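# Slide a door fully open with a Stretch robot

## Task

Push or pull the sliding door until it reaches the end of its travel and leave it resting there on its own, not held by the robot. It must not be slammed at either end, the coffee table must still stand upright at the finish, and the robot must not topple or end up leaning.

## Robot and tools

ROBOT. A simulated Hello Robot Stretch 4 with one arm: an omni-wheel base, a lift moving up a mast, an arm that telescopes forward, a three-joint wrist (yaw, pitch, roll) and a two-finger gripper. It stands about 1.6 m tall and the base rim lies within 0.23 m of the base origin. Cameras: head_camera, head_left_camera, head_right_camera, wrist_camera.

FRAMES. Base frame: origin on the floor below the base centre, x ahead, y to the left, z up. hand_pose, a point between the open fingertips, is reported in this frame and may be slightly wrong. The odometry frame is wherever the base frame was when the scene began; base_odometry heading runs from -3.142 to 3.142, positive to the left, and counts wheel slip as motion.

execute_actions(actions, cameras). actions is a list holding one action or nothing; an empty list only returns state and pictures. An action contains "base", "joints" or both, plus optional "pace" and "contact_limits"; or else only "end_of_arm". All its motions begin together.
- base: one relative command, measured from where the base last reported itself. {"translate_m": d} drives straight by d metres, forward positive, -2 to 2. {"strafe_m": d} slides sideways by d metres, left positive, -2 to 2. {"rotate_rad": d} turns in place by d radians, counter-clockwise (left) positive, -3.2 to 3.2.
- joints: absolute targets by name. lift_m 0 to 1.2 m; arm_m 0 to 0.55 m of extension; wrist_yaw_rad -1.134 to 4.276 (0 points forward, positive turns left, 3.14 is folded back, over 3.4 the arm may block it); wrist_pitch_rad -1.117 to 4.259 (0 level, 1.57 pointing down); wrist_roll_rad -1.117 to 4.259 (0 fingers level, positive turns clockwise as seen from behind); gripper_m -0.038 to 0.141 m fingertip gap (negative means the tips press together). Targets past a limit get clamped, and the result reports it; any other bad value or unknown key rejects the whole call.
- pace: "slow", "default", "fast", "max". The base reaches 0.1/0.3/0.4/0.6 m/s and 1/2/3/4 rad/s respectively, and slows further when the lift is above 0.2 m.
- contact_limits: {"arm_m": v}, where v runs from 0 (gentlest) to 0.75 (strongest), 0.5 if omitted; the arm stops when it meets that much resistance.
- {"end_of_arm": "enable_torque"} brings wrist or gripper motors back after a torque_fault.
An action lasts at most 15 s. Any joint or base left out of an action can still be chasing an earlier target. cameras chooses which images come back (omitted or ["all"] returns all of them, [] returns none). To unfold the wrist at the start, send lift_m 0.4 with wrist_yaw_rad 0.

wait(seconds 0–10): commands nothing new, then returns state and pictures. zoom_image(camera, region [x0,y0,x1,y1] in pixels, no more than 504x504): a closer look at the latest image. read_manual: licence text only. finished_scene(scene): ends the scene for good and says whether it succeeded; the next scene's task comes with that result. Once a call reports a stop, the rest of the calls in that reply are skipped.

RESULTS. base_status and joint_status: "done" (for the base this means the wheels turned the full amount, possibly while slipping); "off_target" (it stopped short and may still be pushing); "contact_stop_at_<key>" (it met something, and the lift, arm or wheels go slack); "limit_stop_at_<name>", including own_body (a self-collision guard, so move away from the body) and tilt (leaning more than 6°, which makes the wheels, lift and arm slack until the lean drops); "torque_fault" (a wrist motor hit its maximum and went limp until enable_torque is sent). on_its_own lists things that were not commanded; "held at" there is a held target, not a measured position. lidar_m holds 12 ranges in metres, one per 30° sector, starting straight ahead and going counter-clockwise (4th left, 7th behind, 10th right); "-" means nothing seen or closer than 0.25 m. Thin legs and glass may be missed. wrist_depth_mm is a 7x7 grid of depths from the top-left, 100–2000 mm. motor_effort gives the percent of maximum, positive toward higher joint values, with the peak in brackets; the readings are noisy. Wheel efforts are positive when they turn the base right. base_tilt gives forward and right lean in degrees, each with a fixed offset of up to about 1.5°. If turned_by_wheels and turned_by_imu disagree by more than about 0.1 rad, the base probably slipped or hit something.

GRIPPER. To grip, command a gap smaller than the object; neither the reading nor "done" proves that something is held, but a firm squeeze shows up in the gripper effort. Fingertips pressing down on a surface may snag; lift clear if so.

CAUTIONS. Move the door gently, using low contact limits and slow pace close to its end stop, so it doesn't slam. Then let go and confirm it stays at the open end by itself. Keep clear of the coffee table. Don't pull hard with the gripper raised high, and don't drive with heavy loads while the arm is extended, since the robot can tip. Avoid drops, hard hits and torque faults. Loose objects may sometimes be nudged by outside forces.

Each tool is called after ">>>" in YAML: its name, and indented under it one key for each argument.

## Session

>>> execute_actions:
  actions: []

Scene clock: 0.00 s.
base_odometry: x=+0.000 y=+0.000 heading=+0.000 (m, m, rad; odometry frame)
turned_by_wheels: +0.000 (rad since the last result)
turned_by_imu: +0.000 (rad since the last result)
base_tilt: forward=-0.5 right=+0.4 (deg)
lidar_m: 0.88 1.07 1.09 1.12 1.02 1.00 1.25 2.63 2.42 0.75 0.69 0.71
base_status: not commanded
joint_positions: lift_m=+0.187 arm_m=+0.003 wrist_yaw_rad=+3.140 wrist_pitch_rad=-0.016 wrist_roll_rad=+0.017 gripper_m=+0.057
joint_status: not commanded
motor_effort: lift_m=+19 arm_m=-2 wrist_yaw_rad=+0 wrist_pitch_rad=-10 wrist_roll_rad=-2 gripper_m=-1 wheel_0=+1 wheel_1=-1 wheel_2=+0 (%)
hand_pose: x=-0.1149 y=+0.0879 z=+0.3698 quat_wxyz=(+0.001, +0.008, +0.009, +1.000) (m; base frame)
wrist_depth_mm: - 134 - 1464 1138 1008 842 / - 130 1661 1464 1160 991 854 / - 136 221 1464 1160 1025 866 / 135 138 - 1499 1182 1008 878 / - - 1921 1537 1138 1008 891 / 1205 1205 198 1160 205 991 891 / 866 820 891 - 866 768 798
pictures: head_camera, head_left_camera, head_right_camera, wrist_camera
camera_calibration (this result's frames):
wrist_camera: T_world_to_cam=[[0.0267547, 0.998408, -0.0496591, -0.0738982], [0.0217772, -0.0502472, -0.998499, 0.428116], [-0.999405, 0.0256331, -0.0230869, 0.123311], [0, 0, 0, 1]] pos_world=[0.115891, 0.0921313, 0.426651]
Images, in order (width x height): head_camera 420x560, head_left_camera 420x672, head_right_camera 420x672, wrist_camera 616x392.

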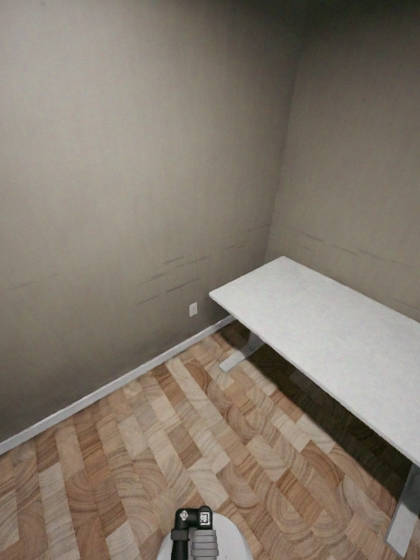

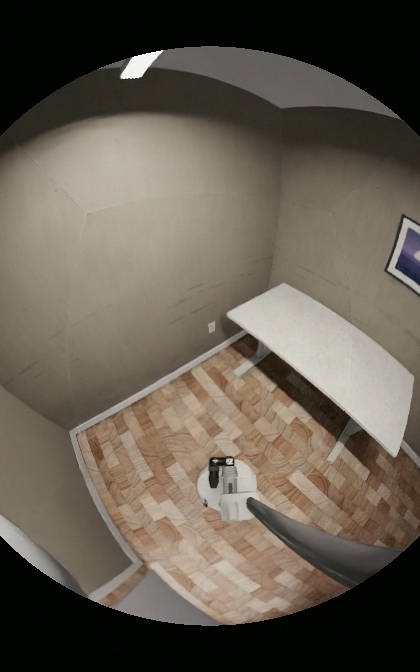

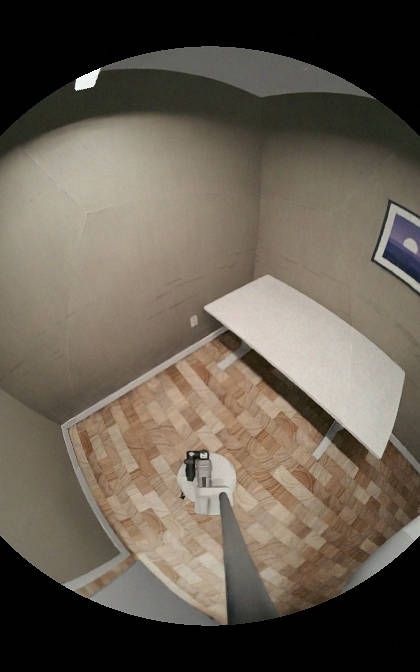

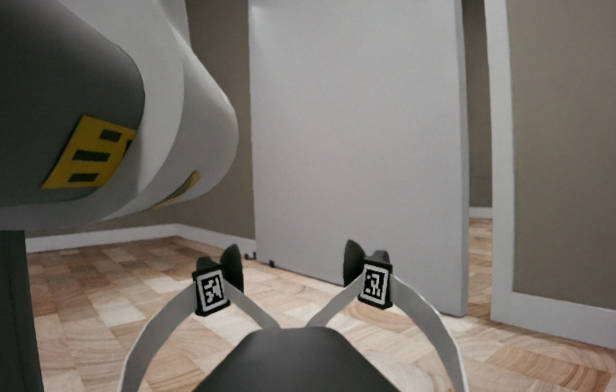

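>>> execute_actions:
  actions:
    - {"base": {"rotate_rad": 2.162}}

Scene clock: 10.13 s.
base_odometry: x=+0.000 y=+0.000 heading=+2.161 (m, m, rad; odometry frame)
turned_by_wheels: +2.161 (rad since the last result)
turned_by_imu: +2.154 (rad since the last result)
base_tilt: forward=-0.5 right=+0.5 (deg)
lidar_m: 1.02 0.99 1.30 2.61 2.23 0.74 0.68 0.70 0.93 1.07 1.10 1.10
base_status: done
joint_positions: lift_m=+0.187 arm_m=+0.003 wrist_yaw_rad=+3.140 wrist_pitch_rad=-0.016 wrist_roll_rad=+0.017 gripper_m=+0.057
joint_status: not commanded
motor_effort: lift_m=+19(19) arm_m=-2(2) wrist_yaw_rad=+0(0) wrist_pitch_rad=-8(11) wrist_roll_rad=-2(1) gripper_m=-1(0) wheel_0=-4(10) wheel_1=-4(10) wheel_2=-2(12) (%)
hand_pose: x=-0.1149 y=+0.0879 z=+0.3698 quat_wxyz=(+0.001, +0.008, +0.009, +1.000) (m; base frame)
wrist_depth_mm: - 135 788 1160 1661 1708 1708 / - 130 866 1118 1138 1618 1661 / - 137 221 1537 1537 1708 1661 / 135 138 1576 1537 1618 1661 1708 / 1464 1537 1576 1618 1537 1708 1708 / 1229 1182 199 1182 206 1098 1078 / 878 820 878 - 854 768 788
pictures: head_camera, head_left_camera, head_right_camera, wrist_camera
camera_calibration (this result's frames):
wrist_camera: T_world_to_cam=[[0.0267541, 0.998408, -0.0496602, -0.0738979], [0.0217747, -0.0502482, -0.998499, 0.428117], [-0.999405, 0.0256326, -0.0230844, 0.123319], [0, 0, 0, 1]] pos_world=[0.115901, 0.0921313, 0.426651]
Images, in order (width x height): head_camera 420x560, head_left_camera 420x672, head_right_camera 420x672, wrist_camera 616x392.

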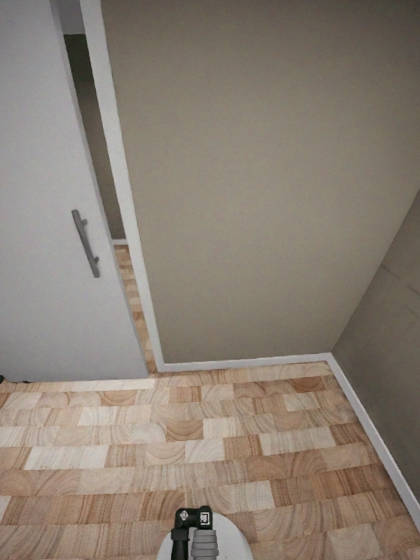

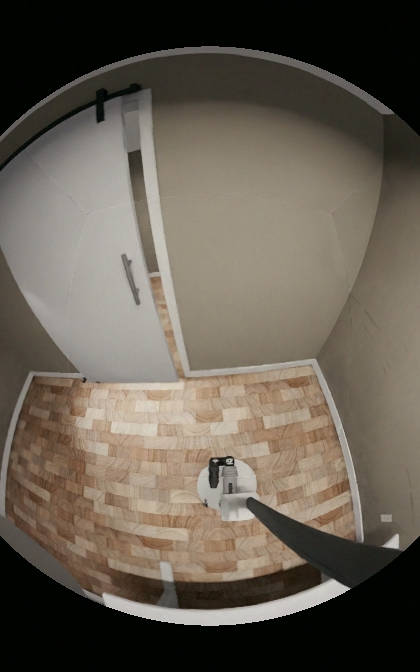

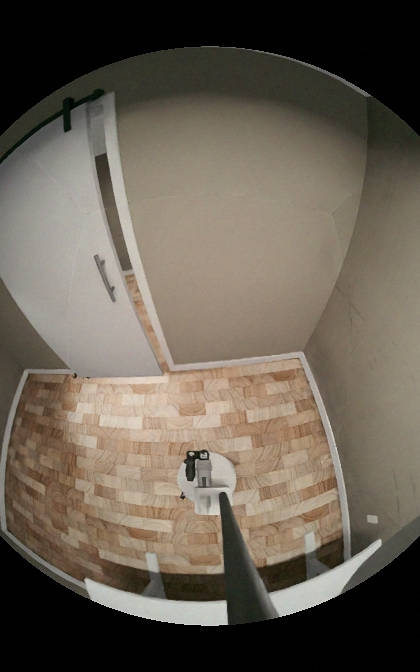

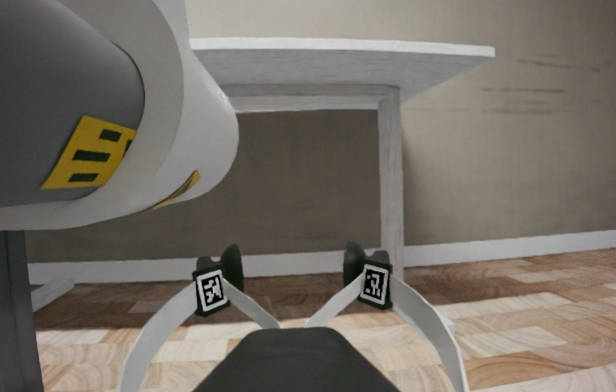

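>>> zoom_image:
  camera: "head_camera"
  region: [0, 350, 180, 400]

>>> zoom_image:
  camera: "head_camera"
  region: [160, 340, 350, 390]

>>> zoom_image:
  camera: "head_camera"
  region: [50, 195, 150, 295]

>>> zoom_image:
  camera: "head_left_camera"
  region: [0, 300, 200, 460]

Region (0, 350, 180, 400) of head_camera's 420x560 image, scaled by 2.800, with more detail than that image has.

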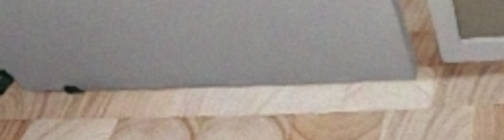

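Region (160, 340, 350, 390) of head_camera's 420x560 image, scaled by 2.653, with more detail than that image has; it fills the top 133 rows of this view, and the rest is white.

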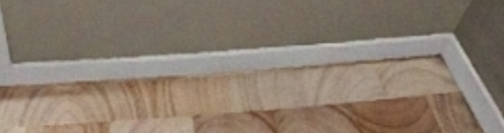

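Region (50, 195, 150, 295) of head_camera's 420x560 image, scaled by 5.040, with more detail than that image has.

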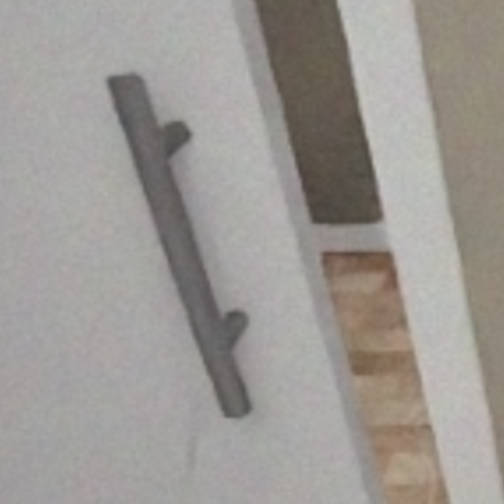

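Region (0, 300, 200, 460) of head_left_camera's 420x672 image, scaled by 2.520, with more detail than that image has; it fills the top 403 rows of this view, and the rest is white.

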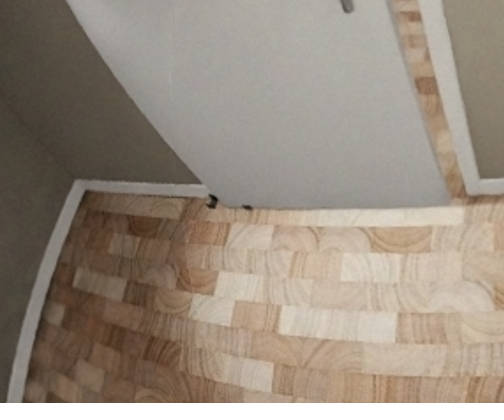

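>>> execute_actions:
  actions:
    - {"base": {"rotate_rad": 0.06}}
  cameras: []

>>> execute_actions:
  actions:
    - {"base": {"strafe_m": 0.528}, "joints": {"lift_m": 0.95, "wrist_yaw_rad": 0, "gripper_m": 0.12}, "pace": "fast"}
  cameras: []

>>> execute_actions:
  actions:
    - {"base": {"translate_m": 0.33}, "joints": {"arm_m": 0.05}}

Scene clock: 63.77 s.
base_odometry: x=+0.000 y=+0.000 heading=+2.220 (m, m, rad; odometry frame)
turned_by_wheels: +0.059 (rad since the last result)
turned_by_imu: +0.059 (rad since the last result)
base_tilt: forward=-0.4 right=+0.5 (deg)
lidar_m: 1.02 1.01 1.38 2.63 2.10 0.73 0.68 0.73 1.00 1.09 1.12 1.09
base_status: done
joint_positions: lift_m=+0.187 arm_m=+0.003 wrist_yaw_rad=+3.140 wrist_pitch_rad=-0.016 wrist_roll_rad=+0.017 gripper_m=+0.057
joint_status: not commanded
motor_effort: lift_m=+19(19) arm_m=-2(2) wrist_yaw_rad=+0(0) wrist_pitch_rad=-7(8) wrist_roll_rad=-1(0) gripper_m=-2(0) wheel_0=-4(6) wheel_1=-3(8) wheel_2=-1(6) (%)
hand_pose: x=-0.1149 y=+0.0879 z=+0.3698 quat_wxyz=(+0.001, +0.008, +0.009, +1.000) (m; base frame)
wrist_depth_mm: - 135 788 1182 1205 1618 1618 / - 130 866 1098 1098 1576 1576 / - 137 221 1576 1576 1618 1618 / 135 138 1537 1537 1576 1618 1618 / 1537 1537 1576 1576 1229 1618 1576 / 1118 1182 199 1160 205 1078 1042 / 866 820 866 - 842 768 798
pictures: none
No camera images: the call's "cameras" was empty. Leave "cameras" out to get every camera's image.

Scene clock: 66.77 s.
base_odometry: x=-0.420 y=-0.319 heading=+2.221 (m, m, rad; odometry frame)
turned_by_wheels: +0.000 (rad since the last result)
turned_by_imu: +0.003 (rad since the last result)
base_tilt: forward=-0.5 right=+0.4 (deg)
lidar_m: 0.88 1.01 1.47 2.08 2.11 1.53 0.68 0.73 1.02 1.60 1.46 1.06
base_status: done
joint_positions: lift_m=+0.950 arm_m=+0.003 wrist_yaw_rad=+0.000 wrist_pitch_rad=-0.016 wrist_roll_rad=+0.017 gripper_m=+0.120
joint_status: all done
motor_effort: lift_m=+21(24) arm_m=-2(2) wrist_yaw_rad=-1(7) wrist_pitch_rad=-8(7) wrist_roll_rad=+0(1) gripper_m=+1(0) wheel_0=+1(16) wheel_1=+1(15) wheel_2=+0(1) (%)
hand_pose: x=+0.4619 y=-0.0873 z=+1.1326 quat_wxyz=(+1.000, +0.009, -0.008, +0.000) (m; base frame)
wrist_depth_mm: 691 715 715 723 809 809 820 / 699 707 723 741 809 820 820 / 707 723 723 732 809 831 831 / 715 732 741 741 831 820 842 / 723 732 732 750 809 831 842 / 732 732 750 759 820 842 854 / 732 741 750 - 854 854 878
pictures: none
No camera images: the call's "cameras" was empty. Leave "cameras" out to get every camera's image.

Scene clock: 69.33 s.
base_odometry: x=-0.620 y=-0.057 heading=+2.221 (m, m, rad; odometry frame)
turned_by_wheels: +0.001 (rad since the last result)
turned_by_imu: -0.001 (rad since the last result)
base_tilt: forward=-0.5 right=+0.5 (deg)
lidar_m: 0.59 0.67 0.91 2.13 2.19 1.88 1.03 1.08 1.49 1.60 1.00 0.71
base_status: done
joint_positions: lift_m=+0.950 arm_m=+0.049 wrist_yaw_rad=+0.000 wrist_pitch_rad=-0.016 wrist_roll_rad=+0.017 gripper_m=+0.120
joint_status: all done
motor_effort: lift_m=+21(21) arm_m=+4(5) wrist_yaw_rad=-1(1) wrist_pitch_rad=-7(8) wrist_roll_rad=-2(1) gripper_m=-3(1) wheel_0=+4(6) wheel_1=+5(8) wheel_2=-1(14) (%)
hand_pose: x=+0.5086 y=-0.0874 z=+1.1326 quat_wxyz=(+1.000, +0.009, -0.008, +0.000) (m; base frame)
wrist_depth_mm: 345 351 353 359 433 436 439 / 347 353 357 364 433 442 442 / 351 355 359 368 436 445 452 / 353 362 366 366 442 445 449 / 357 364 366 373 455 449 452 / 359 364 370 306 439 452 462 / 366 368 373 - 442 459 466
pictures: head_camera, head_left_camera, head_right_camera, wrist_camera
camera_calibration (this result's frames):
wrist_camera: T_world_to_cam=[[-0.0249561, -0.998454, -0.0496592, -0.0258848], [-0.0218776, 0.0502082, -0.998499, 1.19837], [0.999449, -0.0238322, -0.0230968, -0.252385], [0, 0, 0, 1]] pos_world=[0.277817, -0.0920275, 1.18945]
Images, in order (width x height): head_camera 420x560, head_left_camera 420x672, head_right_camera 420x672, wrist_camera 616x392.

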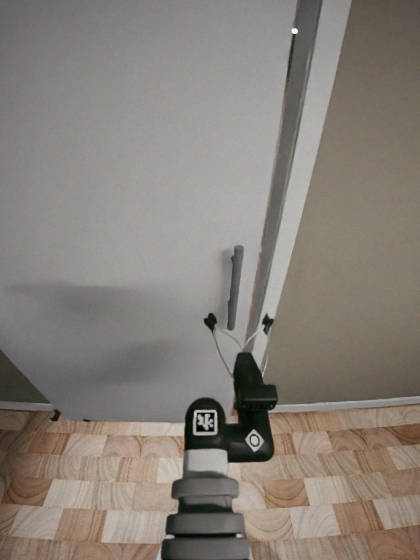

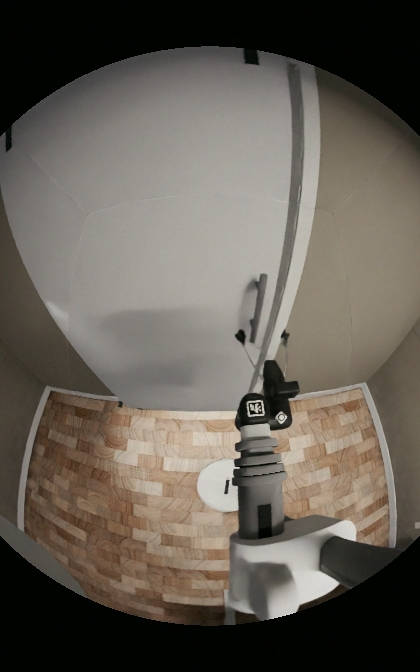

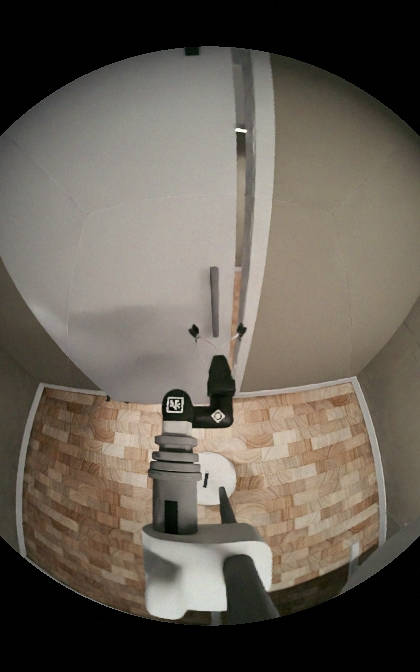

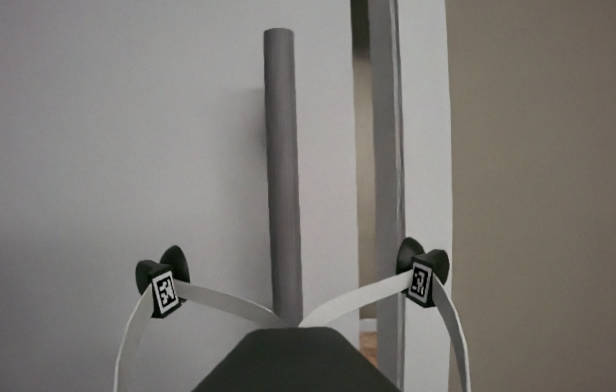

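>>> zoom_image:
  camera: "head_camera"
  region: [0, 385, 120, 435]

>>> zoom_image:
  camera: "head_camera"
  region: [300, 385, 420, 435]

Region (0, 385, 120, 435) of head_camera's 420x560 image, scaled by 4.200, with more detail than that image has; it fills the top 210 rows of this view, and the rest is white.

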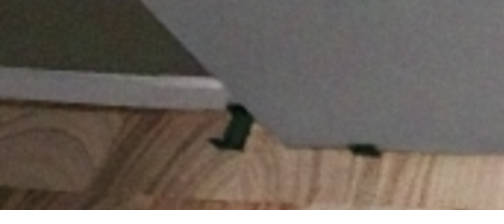

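Region (300, 385, 420, 435) of head_camera's 420x560 image, scaled by 4.200, with more detail than that image has; it fills the top 210 rows of this view, and the rest is white.

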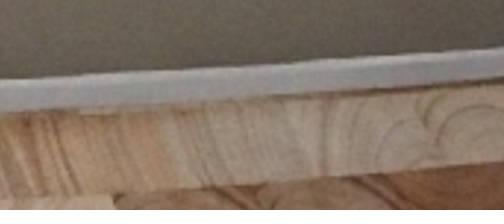

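>>> execute_actions:
  actions:
    - {"joints": {"arm_m": 0.132}, "contact_limits": {"arm_m": 0.2}}
  cameras: ["wrist_camera"]

Scene clock: 97.63 s.
base_odometry: x=-0.620 y=-0.057 heading=+2.221 (m, m, rad; odometry frame)
turned_by_wheels: +0.000 (rad since the last result)
turned_by_imu: +0.000 (rad since the last result)
base_tilt: forward=-0.5 right=+0.5 (deg)
lidar_m: 0.57 0.66 0.90 2.12 2.20 1.89 1.02 1.08 1.47 1.60 1.01 0.73
base_status: not commanded
joint_positions: lift_m=+0.950 arm_m=+0.131 wrist_yaw_rad=+0.000 wrist_pitch_rad=-0.016 wrist_roll_rad=+0.017 gripper_m=+0.120
joint_status: all done
motor_effort: lift_m=+22(22) arm_m=+5(5) wrist_yaw_rad=+0(0) wrist_pitch_rad=-8(9) wrist_roll_rad=-1(1) gripper_m=+0(0) wheel_0=+4(4) wheel_1=+5(5) wheel_2=-1(2) (%)
contact_limits: arm_m 0.2
hand_pose: x=+0.5905 y=-0.0874 z=+1.1327 quat_wxyz=(+1.000, +0.009, -0.008, +0.000) (m; base frame)
wrist_depth_mm: 268 273 277 281 370 353 355 / 272 274 279 282 353 343 362 / 274 277 281 286 357 347 364 / 279 282 285 289 362 351 368 / 279 283 285 290 293 353 373 / 283 285 289 222 296 359 375 / 285 287 289 - 392 375 375
pictures: wrist_camera
camera_calibration (this result's frames):
wrist_camera: T_world_to_cam=[[-0.0250033, -0.998453, -0.0496605, -0.0238241], [-0.0218203, 0.0502093, -0.9985, 1.20014], [0.999449, -0.0238822, -0.0230419, -0.334341], [0, 0, 0, 1]] pos_world=[0.359749, -0.0920304, 1.18946]
Images, in order (width x height): wrist_camera 616x392.

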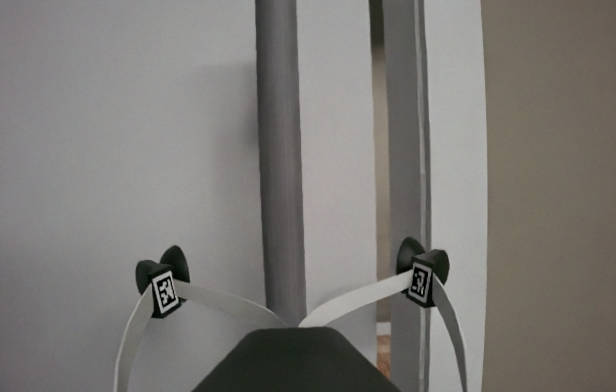

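>>> execute_actions:
  actions:
    - {"base": {"strafe_m": 0.01}, "joints": {"gripper_m": 0.0}}
  cameras: ["wrist_camera"]

Scene clock: 104.23 s.
base_odometry: x=-0.628 y=-0.063 heading=+2.221 (m, m, rad; odometry frame)
turned_by_wheels: +0.000 (rad since the last result)
turned_by_imu: +0.000 (rad since the last result)
base_tilt: forward=-0.5 right=+0.4 (deg)
lidar_m: 0.57 0.65 0.90 2.12 2.17 1.88 1.01 1.08 1.47 1.61 1.03 0.74
base_status: done
joint_positions: lift_m=+0.950 arm_m=+0.132 wrist_yaw_rad=-0.002 wrist_pitch_rad=-0.016 wrist_roll_rad=+0.017 gripper_m=+0.000
joint_status: all done
motor_effort: lift_m=+21(21) arm_m=+2(4) wrist_yaw_rad=+5(9) wrist_pitch_rad=-9(7) wrist_roll_rad=+0(2) gripper_m=-16(15) wheel_0=-3(8) wheel_1=+3(11) wheel_2=+0(1) (%)
hand_pose: x=+0.5909 y=-0.0879 z=+1.1326 quat_wxyz=(+1.000, +0.009, -0.008, -0.001) (m; base frame)
wrist_depth_mm: 267 271 274 216 357 340 357 / 271 273 276 220 366 342 357 / 271 276 279 282 355 347 362 / 274 277 282 283 359 349 368 / 277 281 283 220 364 353 370 / 278 282 191 220 189 357 373 / 281 283 287 - 389 362 379
pictures: wrist_camera
camera_calibration (this result's frames):
wrist_camera: T_world_to_cam=[[-0.0266795, -0.99841, -0.0496573, -0.0233077], [-0.0218821, 0.0502464, -0.998497, 1.20017], [0.999405, -0.0255528, -0.0231878, -0.334673], [0, 0, 0, 1]] pos_world=[0.360114, -0.0921267, 1.18945]
Images, in order (width x height): wrist_camera 616x392.

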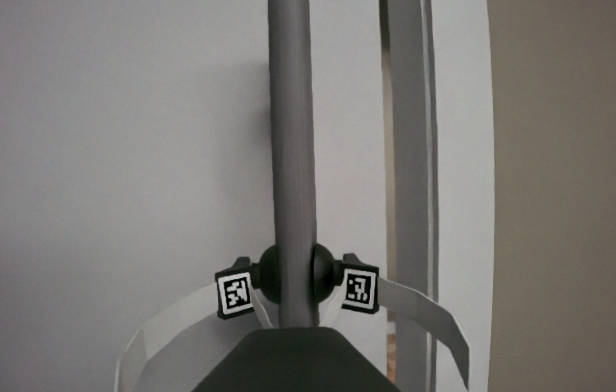

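>>> execute_actions:
  actions:
    - {"base": {"strafe_m": 0.4}, "pace": "slow"}
  cameras: ["head_camera", "wrist_camera"]

Scene clock: 117.73 s.
base_odometry: x=-0.946 y=-0.305 heading=+2.221 (m, m, rad; odometry frame)
turned_by_wheels: +0.000 (rad since the last result)
turned_by_imu: -0.002 (rad since the last result)
base_tilt: forward=-0.4 right=+0.5 (deg)
lidar_m: 0.58 0.65 0.89 1.70 1.77 1.89 1.14 1.12 1.50 2.00 1.01 0.93
base_status: done
joint_positions: lift_m=+0.950 arm_m=+0.132 wrist_yaw_rad=+0.004 wrist_pitch_rad=-0.016 wrist_roll_rad=+0.017 gripper_m=+0.000
joint_status: not commanded
motor_effort: lift_m=+22(21) arm_m=+1(2) wrist_yaw_rad=-10(63) wrist_pitch_rad=-8(8) wrist_roll_rad=+0(1) gripper_m=-11(18) wheel_0=-1(27) wheel_1=+8(9) wheel_2=-4(9) (%)
hand_pose: x=+0.5914 y=-0.0864 z=+1.1327 quat_wxyz=(+1.000, +0.009, -0.008, +0.002) (m; base frame)
wrist_depth_mm: 270 273 274 278 - - - / 272 274 278 281 - - - / 273 277 281 283 - - - / 276 279 282 285 - - - / 278 281 285 220 - - - / 281 283 191 219 187 - - / 283 286 289 - - - -
pictures: head_camera, wrist_camera
camera_calibration (this result's frames):
wrist_camera: T_world_to_cam=[[-0.0214356, -0.998536, -0.0496665, -0.0248836], [-0.0217399, 0.0501318, -0.998506, 1.20014], [0.999534, -0.0203238, -0.0227826, -0.335188], [0, 0, 0, 1]] pos_world=[0.360589, -0.0918245, 1.18947]
Images, in order (width x height): head_camera 420x560, wrist_camera 616x392.

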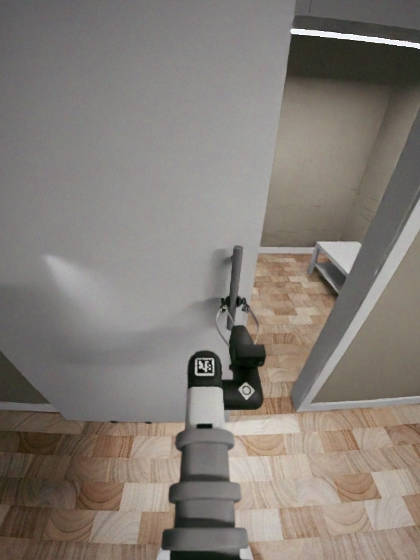

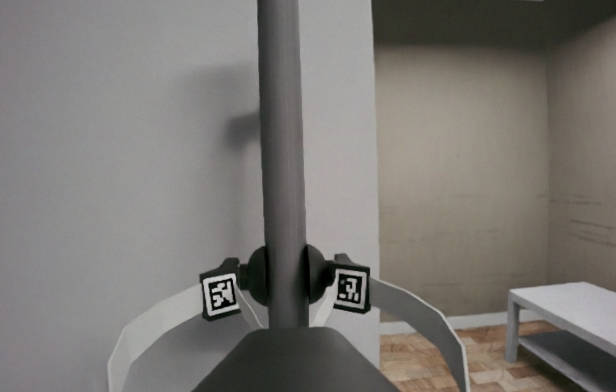

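>>> execute_actions:
  actions:
    - {"base": {"strafe_m": 0.45}, "pace": "slow"}
  cameras: ["head_camera", "head_left_camera", "wrist_camera"]

Scene clock: 126.70 s.
base_odometry: x=-1.304 y=-0.577 heading=+2.222 (m, m, rad; odometry frame)
turned_by_wheels: +0.000 (rad since the last result)
turned_by_imu: -0.003 (rad since the last result)
base_tilt: forward=-0.5 right=+0.5 (deg)
lidar_m: 0.57 0.65 0.90 1.27 1.29 1.77 1.79 1.29 1.50 2.47 1.28 2.61
base_status: done
joint_positions: lift_m=+0.950 arm_m=+0.132 wrist_yaw_rad=+0.004 wrist_pitch_rad=-0.016 wrist_roll_rad=+0.017 gripper_m=+0.000
joint_status: not commanded
motor_effort: lift_m=+21(21) arm_m=+2(2) wrist_yaw_rad=-13(69) wrist_pitch_rad=-7(8) wrist_roll_rad=-1(1) gripper_m=-13(18) wheel_0=-1(28) wheel_1=+8(11) wheel_2=-4(7) (%)
hand_pose: x=+0.5914 y=-0.0862 z=+1.1327 quat_wxyz=(+1.000, +0.009, -0.008, +0.002) (m; base frame)
wrist_depth_mm: 267 270 272 274 - - - / 268 271 274 278 - - - / 271 273 278 281 - - - / 276 277 279 282 - - - / 276 278 282 217 - - - / 279 281 191 216 188 - - / 281 285 287 - - - -
pictures: head_camera, head_left_camera, wrist_camera
camera_calibration (this result's frames):
wrist_camera: T_world_to_cam=[[-0.0205951, -0.998554, -0.0496625, -0.0251424], [-0.0219364, 0.0501124, -0.998503, 1.20019], [0.999547, -0.0194749, -0.0229367, -0.335021], [0, 0, 0, 1]] pos_world=[0.36068, -0.0917752, 1.18946]
Images, in order (width x height): head_camera 420x560, head_left_camera 420x672, wrist_camera 616x392.

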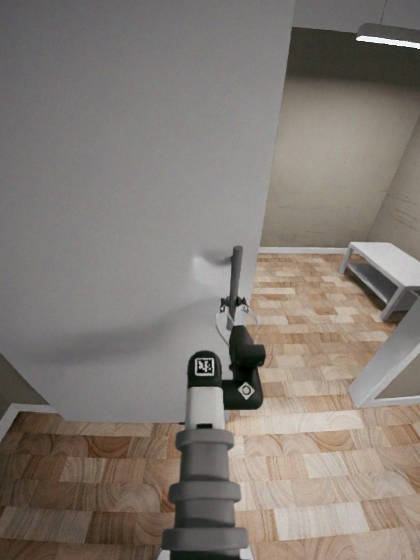

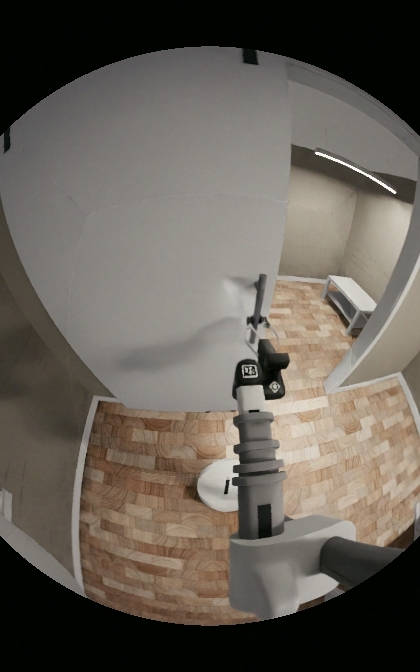

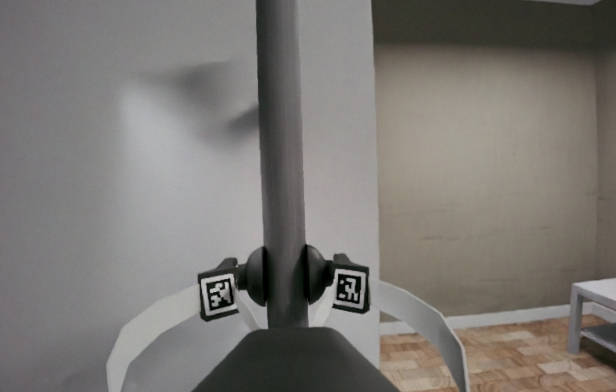

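>>> execute_actions:
  actions:
    - {"base": {"strafe_m": 0.08}, "pace": "slow"}
  cameras: ["wrist_camera"]

Scene clock: 135.20 s.
base_odometry: x=-1.368 y=-0.625 heading=+2.223 (m, m, rad; odometry frame)
turned_by_wheels: +0.001 (rad since the last result)
turned_by_imu: +0.000 (rad since the last result)
base_tilt: forward=-0.4 right=+0.5 (deg)
lidar_m: 0.57 0.66 0.90 1.20 1.23 1.68 1.80 1.33 1.48 2.56 1.34 2.67
base_status: done
joint_positions: lift_m=+0.950 arm_m=+0.132 wrist_yaw_rad=+0.012 wrist_pitch_rad=-0.016 wrist_roll_rad=+0.017 gripper_m=+0.000
joint_status: not commanded
on_its_own: wrist_yaw_rad is at rest, and its effort (-35) is outside its rest range (-13 to +13)
motor_effort: lift_m=+21(21) arm_m=+2(1) wrist_yaw_rad=-35(63) wrist_pitch_rad=-6(8) wrist_roll_rad=-1(0) gripper_m=-13(15) wheel_0=+5(28) wheel_1=+8(11) wheel_2=+0(8) (%)
hand_pose: x=+0.5921 y=-0.0839 z=+1.1327 quat_wxyz=(+1.000, +0.009, -0.008, +0.006) (m; base frame)
wrist_depth_mm: 266 267 272 274 - - - / 270 271 274 276 332 - - / 272 273 277 279 336 - - / 274 277 278 282 334 - - / 276 278 281 216 342 - - / 278 281 202 215 185 - - / 282 286 287 - 347 - -
pictures: wrist_camera
camera_calibration (this result's frames):
wrist_camera: T_world_to_cam=[[-0.0127248, -0.998685, -0.0496617, -0.027525], [-0.0223466, 0.0499373, -0.998502, 1.20032], [0.999669, -0.011596, -0.0229527, -0.335042], [0, 0, 0, 1]] pos_world=[0.361404, -0.0913145, 1.18946]
Images, in order (width x height): wrist_camera 616x392.

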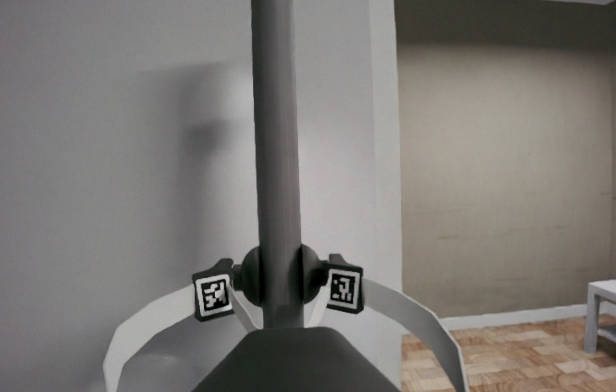

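>>> execute_actions:
  actions:
    - {"base": {"strafe_m": 0.05}, "pace": "slow"}
  cameras: ["wrist_camera"]

Scene clock: 141.93 s.
base_odometry: x=-1.408 y=-0.656 heading=+2.223 (m, m, rad; odometry frame)
turned_by_wheels: +0.000 (rad since the last result)
turned_by_imu: +0.000 (rad since the last result)
base_tilt: forward=-0.5 right=+0.5 (deg)
lidar_m: 0.57 0.64 0.88 1.14 1.18 1.58 1.79 1.39 1.51 2.59 1.39 0.71
base_status: done
joint_positions: lift_m=+0.950 arm_m=+0.132 wrist_yaw_rad=+0.007 wrist_pitch_rad=-0.016 wrist_roll_rad=+0.017 gripper_m=+0.000
joint_status: not commanded
on_its_own: wrist_yaw_rad is at rest, and its effort (-21) is outside its rest range (-13 to +13)
motor_effort: lift_m=+21(21) arm_m=+2(2) wrist_yaw_rad=-21(53) wrist_pitch_rad=-9(8) wrist_roll_rad=-1(0) gripper_m=-14(17) wheel_0=+0(23) wheel_1=+4(9) wheel_2=-1(4) (%)
hand_pose: x=+0.5917 y=-0.0853 z=+1.1326 quat_wxyz=(+1.000, +0.009, -0.008, +0.004) (m; base frame)
wrist_depth_mm: 266 268 272 274 330 - - / 268 270 273 277 332 - - / 271 274 277 278 336 - - / 273 274 277 281 338 - - / 274 278 281 215 343 - - / 279 282 191 216 187 - - / 281 283 285 - 347 - -
pictures: wrist_camera
camera_calibration (this result's frames):
wrist_camera: T_world_to_cam=[[-0.017699, -0.998609, -0.0496583, -0.0260235], [-0.022247, 0.0500471, -0.998499, 1.20028], [0.999596, -0.0165676, -0.0231019, -0.334852], [0, 0, 0, 1]] pos_world=[0.360959, -0.0916058, 1.18945]
Images, in order (width x height): wrist_camera 616x392.

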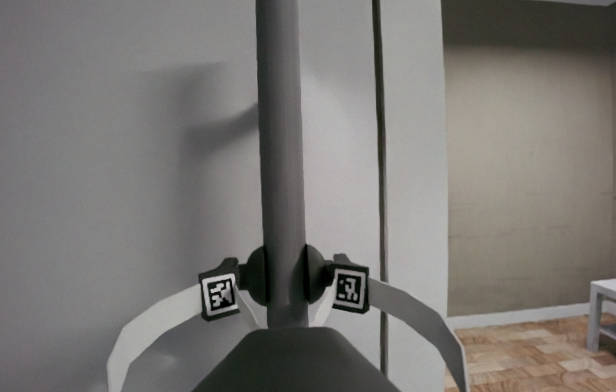

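>>> execute_actions:
  actions:
    - {"base": {"strafe_m": 0.035}, "pace": "slow"}
  cameras: ["wrist_camera"]

Scene clock: 146.80 s.
base_odometry: x=-1.435 y=-0.677 heading=+2.222 (m, m, rad; odometry frame)
turned_by_wheels: +0.000 (rad since the last result)
turned_by_imu: -0.001 (rad since the last result)
base_tilt: forward=-0.5 right=+0.5 (deg)
lidar_m: 0.57 0.66 0.90 1.11 1.15 1.56 1.80 1.40 1.51 2.64 1.42 0.71
base_status: done
joint_positions: lift_m=+0.950 arm_m=+0.132 wrist_yaw_rad=+0.000 wrist_pitch_rad=-0.016 wrist_roll_rad=+0.017 gripper_m=+0.000
joint_status: not commanded
motor_effort: lift_m=+21(21) arm_m=+1(2) wrist_yaw_rad=+0(38) wrist_pitch_rad=-8(7) wrist_roll_rad=+0(2) gripper_m=-13(16) wheel_0=-7(15) wheel_1=+4(10) wheel_2=-2(0) (%)
hand_pose: x=+0.5910 y=-0.0875 z=+1.1326 quat_wxyz=(+1.000, +0.009, -0.008, +0.000) (m; base frame)
wrist_depth_mm: 265 267 272 276 336 - - / 267 270 273 277 338 - - / 270 273 278 218 342 - - / 271 274 278 220 343 - - / 274 278 281 216 345 - - / 276 279 188 216 187 - - / 279 279 285 - 355 - -
pictures: wrist_camera
camera_calibration (this result's frames):
wrist_camera: T_world_to_cam=[[-0.0252154, -0.998448, -0.0496551, -0.0237526], [-0.022022, 0.0502136, -0.998496, 1.20021], [0.999439, -0.0240839, -0.023254, -0.334634], [0, 0, 0, 1]] pos_world=[0.360278, -0.092042, 1.18944]
Images, in order (width x height): wrist_camera 616x392.

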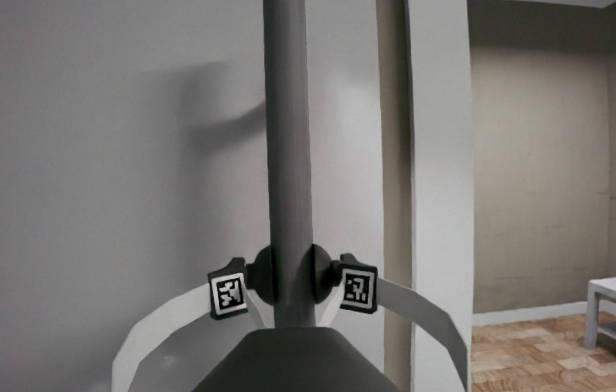

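>>> execute_actions:
  actions:
    - {"base": {"strafe_m": 0.025}, "pace": "slow"}
  cameras: ["wrist_camera"]

Scene clock: 151.27 s.
base_odometry: x=-1.455 y=-0.692 heading=+2.222 (m, m, rad; odometry frame)
turned_by_wheels: -0.001 (rad since the last result)
turned_by_imu: -0.001 (rad since the last result)
base_tilt: forward=-0.5 right=+0.4 (deg)
lidar_m: 0.57 0.66 0.90 1.08 1.11 1.51 1.80 1.43 1.50 2.66 1.44 0.71
base_status: done
joint_positions: lift_m=+0.950 arm_m=+0.132 wrist_yaw_rad=-0.003 wrist_pitch_rad=-0.016 wrist_roll_rad=+0.017 gripper_m=+0.000
joint_status: not commanded
motor_effort: lift_m=+21(22) arm_m=+2(2) wrist_yaw_rad=+9(39) wrist_pitch_rad=-8(8) wrist_roll_rad=-1(0) gripper_m=-15(16) wheel_0=-7(14) wheel_1=+2(9) wheel_2=-3(3) (%)
hand_pose: x=+0.5908 y=-0.0884 z=+1.1326 quat_wxyz=(+1.000, +0.009, -0.008, -0.002) (m; base frame)
wrist_depth_mm: 264 268 271 214 345 338 - / 265 270 273 214 347 338 - / 267 273 277 220 349 343 - / 271 273 279 279 353 349 - / 274 277 278 216 355 353 - / 274 278 187 216 190 353 - / 277 279 285 - 364 355 -
pictures: wrist_camera
camera_calibration (this result's frames):
wrist_camera: T_world_to_cam=[[-0.0282239, -0.998368, -0.0496551, -0.0228423], [-0.0218889, 0.0502803, -0.998495, 1.20017], [0.999362, -0.0270945, -0.0232723, -0.33459], [0, 0, 0, 1]] pos_world=[0.360002, -0.0922154, 1.18944]
Images, in order (width x height): wrist_camera 616x392.

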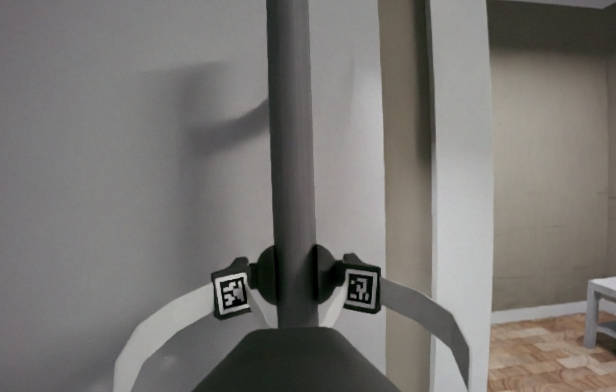

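>>> execute_actions:
  actions:
    - {"base": {"strafe_m": 0.02}, "pace": "slow"}
  cameras: ["wrist_camera"]

Scene clock: 155.23 s.
base_odometry: x=-1.471 y=-0.703 heading=+2.220 (m, m, rad; odometry frame)
turned_by_wheels: -0.002 (rad since the last result)
turned_by_imu: -0.002 (rad since the last result)
base_tilt: forward=-0.4 right=+0.5 (deg)
lidar_m: 0.58 0.65 0.88 1.08 1.11 1.50 1.80 1.44 1.49 2.69 1.45 0.66
base_status: done
joint_positions: lift_m=+0.950 arm_m=+0.132 wrist_yaw_rad=-0.016 wrist_pitch_rad=-0.016 wrist_roll_rad=+0.017 gripper_m=+0.000
joint_status: not commanded
on_its_own: wrist_yaw_rad is at rest, and its effort (+47) is outside its rest range (-13 to +13)
motor_effort: lift_m=+21(22) arm_m=+1(2) wrist_yaw_rad=+47(47) wrist_pitch_rad=-9(8) wrist_roll_rad=-1(3) gripper_m=-15(17) wheel_0=-20(19) wheel_1=+2(7) wheel_2=-3(4) (%)
hand_pose: x=+0.5896 y=-0.0921 z=+1.1326 quat_wxyz=(+1.000, +0.009, -0.008, -0.008) (m; base frame)
wrist_depth_mm: 260 264 271 215 342 345 - / 260 267 274 217 353 347 - / 265 272 276 278 357 349 - / 268 271 279 279 359 355 - / 267 273 279 218 364 357 - / 270 276 189 216 193 362 - / 272 274 282 - 368 364 -
pictures: wrist_camera
camera_calibration (this result's frames):
wrist_camera: T_world_to_cam=[[-0.0412112, -0.997916, -0.0496537, -0.0189138], [-0.0213443, 0.0505638, -0.998493, 1.2], [0.998922, -0.0400893, -0.0233836, -0.334333], [0, 0, 0, 1]] pos_world=[0.358806, -0.0929543, 1.18944]
Images, in order (width x height): wrist_camera 616x392.

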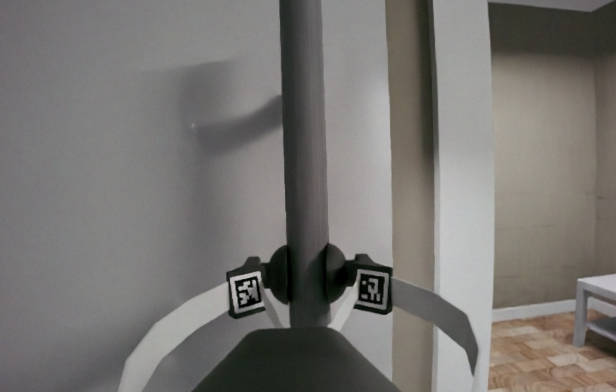

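>>> execute_actions:
  actions:
    - {"base": {"strafe_m": 0.008}, "pace": "slow"}
  cameras: ["wrist_camera"]

Scene clock: 159.23 s.
base_odometry: x=-1.477 y=-0.708 heading=+2.218 (m, m, rad; odometry frame)
turned_by_wheels: -0.002 (rad since the last result)
turned_by_imu: -0.002 (rad since the last result)
base_tilt: forward=-0.5 right=+0.6 (deg)
lidar_m: 0.56 0.65 0.89 1.05 1.09 1.48 1.80 1.44 1.52 2.69 1.46 0.66
base_status: done
joint_positions: lift_m=+0.950 arm_m=+0.132 wrist_yaw_rad=-0.020 wrist_pitch_rad=-0.016 wrist_roll_rad=+0.017 gripper_m=+0.000
joint_status: not commanded
on_its_own: wrist_yaw_rad is at rest, and its effort (+58) is outside its rest range (-13 to +13)
motor_effort: lift_m=+21(22) arm_m=+2(1) wrist_yaw_rad=+58(58) wrist_pitch_rad=-8(11) wrist_roll_rad=+1(1) gripper_m=-17(16) wheel_0=-23(24) wheel_1=+0(5) wheel_2=-4(5) (%)
hand_pose: x=+0.5892 y=-0.0932 z=+1.1326 quat_wxyz=(+1.000, +0.009, -0.008, -0.010) (m; base frame)
wrist_depth_mm: 258 264 271 273 347 345 - / 259 266 273 277 351 351 - / 262 268 276 279 355 353 - / 266 271 279 282 359 355 - / 266 273 278 218 362 362 - / 268 274 190 218 189 362 - / 272 274 281 - 370 370 -
pictures: wrist_camera
camera_calibration (this result's frames):
wrist_camera: T_world_to_cam=[[-0.0452417, -0.997741, -0.0496539, -0.0176938], [-0.0211521, 0.0506504, -0.998492, 1.19994], [0.998752, -0.0441232, -0.0233958, -0.334269], [0, 0, 0, 1]] pos_world=[0.358433, -0.0931805, 1.18944]
Images, in order (width x height): wrist_camera 616x392.

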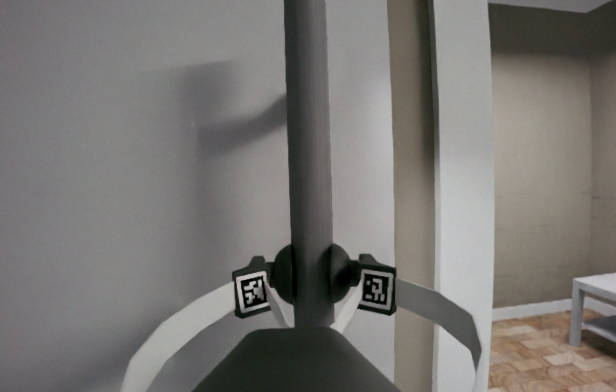

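The effort is climbing but the door isn't moving, so it's at its stop. I'll release the handle and back off.

>>> execute_actions:
  actions:
    - {"joints": {"gripper_m": 0.11}}
  cameras: ["wrist_camera"]

>>> execute_actions:
  actions:
    - {"joints": {"arm_m": 0.01}}
  cameras: ["head_camera", "wrist_camera"]

>>> wait:
  seconds: 3

Scene clock: 165.77 s.
base_odometry: x=-1.477 y=-0.708 heading=+2.219 (m, m, rad; odometry frame)
turned_by_wheels: +0.001 (rad since the last result)
turned_by_imu: +0.002 (rad since the last result)
base_tilt: forward=-0.4 right=+0.6 (deg)
lidar_m: 0.57 0.66 0.88 1.06 1.10 1.49 1.80 1.43 1.49 2.69 1.47 0.65
base_status: not commanded
joint_positions: lift_m=+0.950 arm_m=+0.132 wrist_yaw_rad=-0.001 wrist_pitch_rad=-0.016 wrist_roll_rad=+0.017 gripper_m=+0.110
joint_status: all done
motor_effort: lift_m=+21(21) arm_m=+2(1) wrist_yaw_rad=+1(59) wrist_pitch_rad=-7(9) wrist_roll_rad=+1(1) gripper_m=-1(18) wheel_0=-6(23) wheel_1=+0(0) wheel_2=-4(5) (%)
hand_pose: x=+0.5910 y=-0.0876 z=+1.1326 quat_wxyz=(+1.000, +0.009, -0.008, +0.000) (m; base frame)
wrist_depth_mm: 264 267 271 273 279 336 - / 266 270 273 274 281 340 - / 267 272 274 278 283 343 - / 271 273 278 279 287 347 - / 274 274 281 283 229 351 - / 276 277 282 218 290 355 - / 278 279 283 - 296 357 -
pictures: wrist_camera
camera_calibration (this result's frames):
wrist_camera: T_world_to_cam=[[-0.0254961, -0.998441, -0.0496574, -0.023665], [-0.0219199, 0.05022, -0.998498, 1.20018], [0.999435, -0.0243693, -0.0231661, -0.334734], [0, 0, 0, 1]] pos_world=[0.360249, -0.0920585, 1.18945]
Images, in order (width x height): wrist_camera 616x392.

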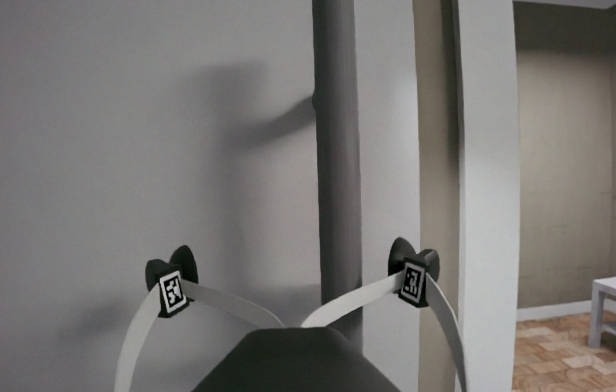

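Scene clock: 167.17 s.
base_odometry: x=-1.477 y=-0.708 heading=+2.219 (m, m, rad; odometry frame)
turned_by_wheels: +0.000 (rad since the last result)
turned_by_imu: +0.000 (rad since the last result)
base_tilt: forward=-0.4 right=+0.6 (deg)
lidar_m: 0.58 0.64 0.87 1.06 1.09 1.48 1.80 1.43 1.47 2.70 1.45 0.66
base_status: not commanded
joint_positions: lift_m=+0.950 arm_m=+0.011 wrist_yaw_rad=+0.000 wrist_pitch_rad=-0.016 wrist_roll_rad=+0.017 gripper_m=+0.110
joint_status: all done
motor_effort: lift_m=+21(21) arm_m=-5(6) wrist_yaw_rad=+0(1) wrist_pitch_rad=-8(8) wrist_roll_rad=-3(2) gripper_m=-2(2) wheel_0=-6(6) wheel_1=+0(0) wheel_2=-4(4) (%)
hand_pose: x=+0.4702 y=-0.0874 z=+1.1326 quat_wxyz=(+1.000, +0.009, -0.008, +0.000) (m; base frame)
wrist_depth_mm: 375 382 387 392 455 - - / 382 384 389 394 459 - - / 382 387 394 399 469 - - / 389 394 397 402 466 - - / 387 394 402 404 410 - - / 392 394 399 342 418 - - / 394 402 407 - 484 - -
pictures: head_camera, wrist_camera
camera_calibration (this result's frames):
wrist_camera: T_world_to_cam=[[-0.0250094, -0.998453, -0.0496576, -0.0268349], [-0.0219359, 0.0502093, -0.998498, 1.19754], [0.999447, -0.0238825, -0.0231577, -0.213947], [0, 0, 0, 1]] pos_world=[0.239426, -0.0920304, 1.18945]
Images, in order (width x height): head_camera 420x560, wrist_camera 616x392.

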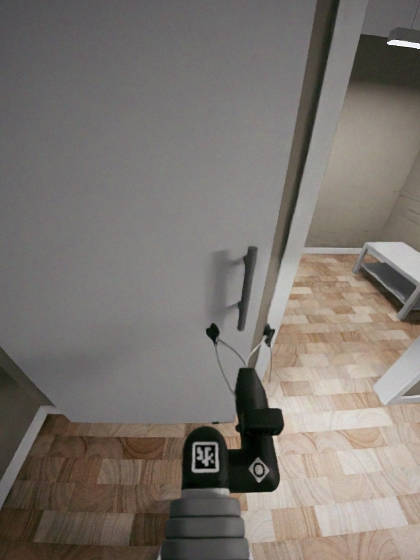

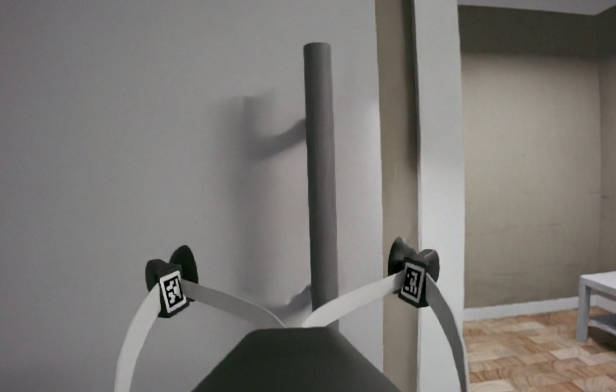

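Scene clock: 170.17 s.
base_odometry: x=-1.477 y=-0.708 heading=+2.219 (m, m, rad; odometry frame)
turned_by_wheels: +0.000 (rad since the last result)
turned_by_imu: +0.000 (rad since the last result)
base_tilt: forward=-0.4 right=+0.5 (deg)
lidar_m: 0.56 0.63 0.89 1.05 1.09 1.50 1.81 1.45 1.49 2.68 1.47 0.65
base_status: not commanded
joint_positions: lift_m=+0.950 arm_m=+0.011 wrist_yaw_rad=+0.000 wrist_pitch_rad=-0.016 wrist_roll_rad=+0.017 gripper_m=+0.110
joint_status: all done
motor_effort: lift_m=+21(21) arm_m=-5(6) wrist_yaw_rad=+0(1) wrist_pitch_rad=-7(8) wrist_roll_rad=+0(2) gripper_m=+0(2) wheel_0=-6(6) wheel_1=+0(0) wheel_2=-4(4) (%)
hand_pose: x=+0.4702 y=-0.0874 z=+1.1326 quat_wxyz=(+1.000, +0.009, -0.008, +0.000) (m; base frame)
wrist_depth_mm: 375 379 387 392 455 - - / 377 384 392 392 455 - - / 382 387 397 394 462 - - / 387 392 397 402 462 - - / 387 392 397 407 410 - - / 392 397 402 342 415 - - / 397 402 402 - 484 - -
wait: 3.00 s; at rest by 0.27 s
pictures: head_camera, head_left_camera, head_right_camera, wrist_camera
camera_calibration (this result's frames):
wrist_camera: T_world_to_cam=[[-0.0250094, -0.998453, -0.0496576, -0.0268349], [-0.0219358, 0.0502093, -0.998498, 1.19754], [0.999447, -0.0238825, -0.0231576, -0.213947], [0, 0, 0, 1]] pos_world=[0.239426, -0.0920304, 1.18945]
Images, in order (width x height): head_camera 420x560, head_left_camera 420x672, head_right_camera 420x672, wrist_camera 616x392.

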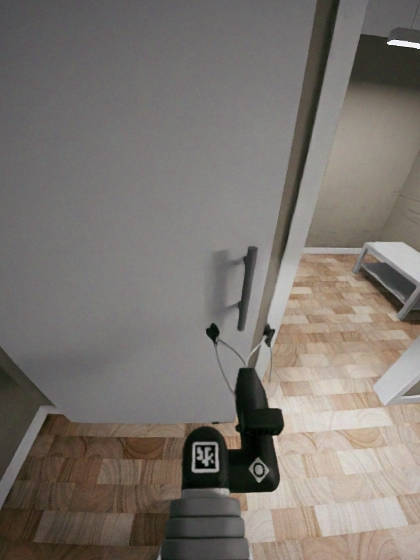

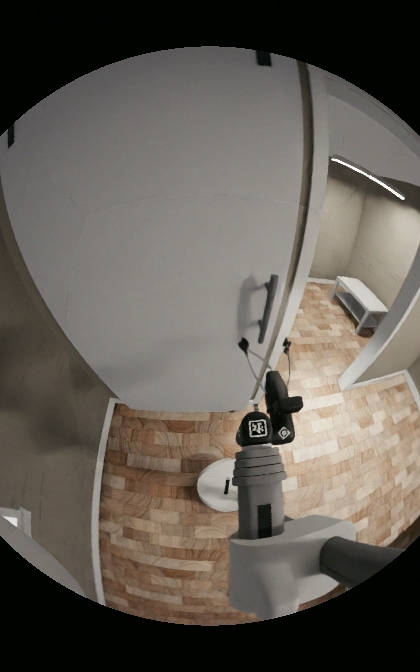

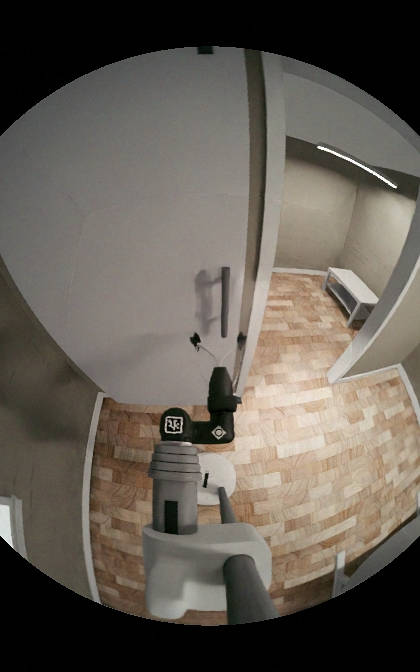

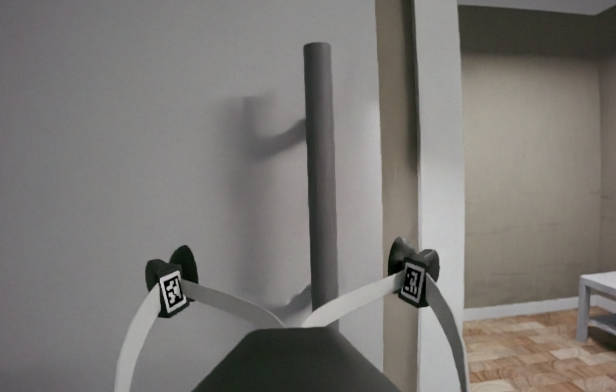

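The door is fully open and staying put without the robot, and the coffee table is upright.

>>> finished_scene:
  scene: 2

The scene is finished: the task was done.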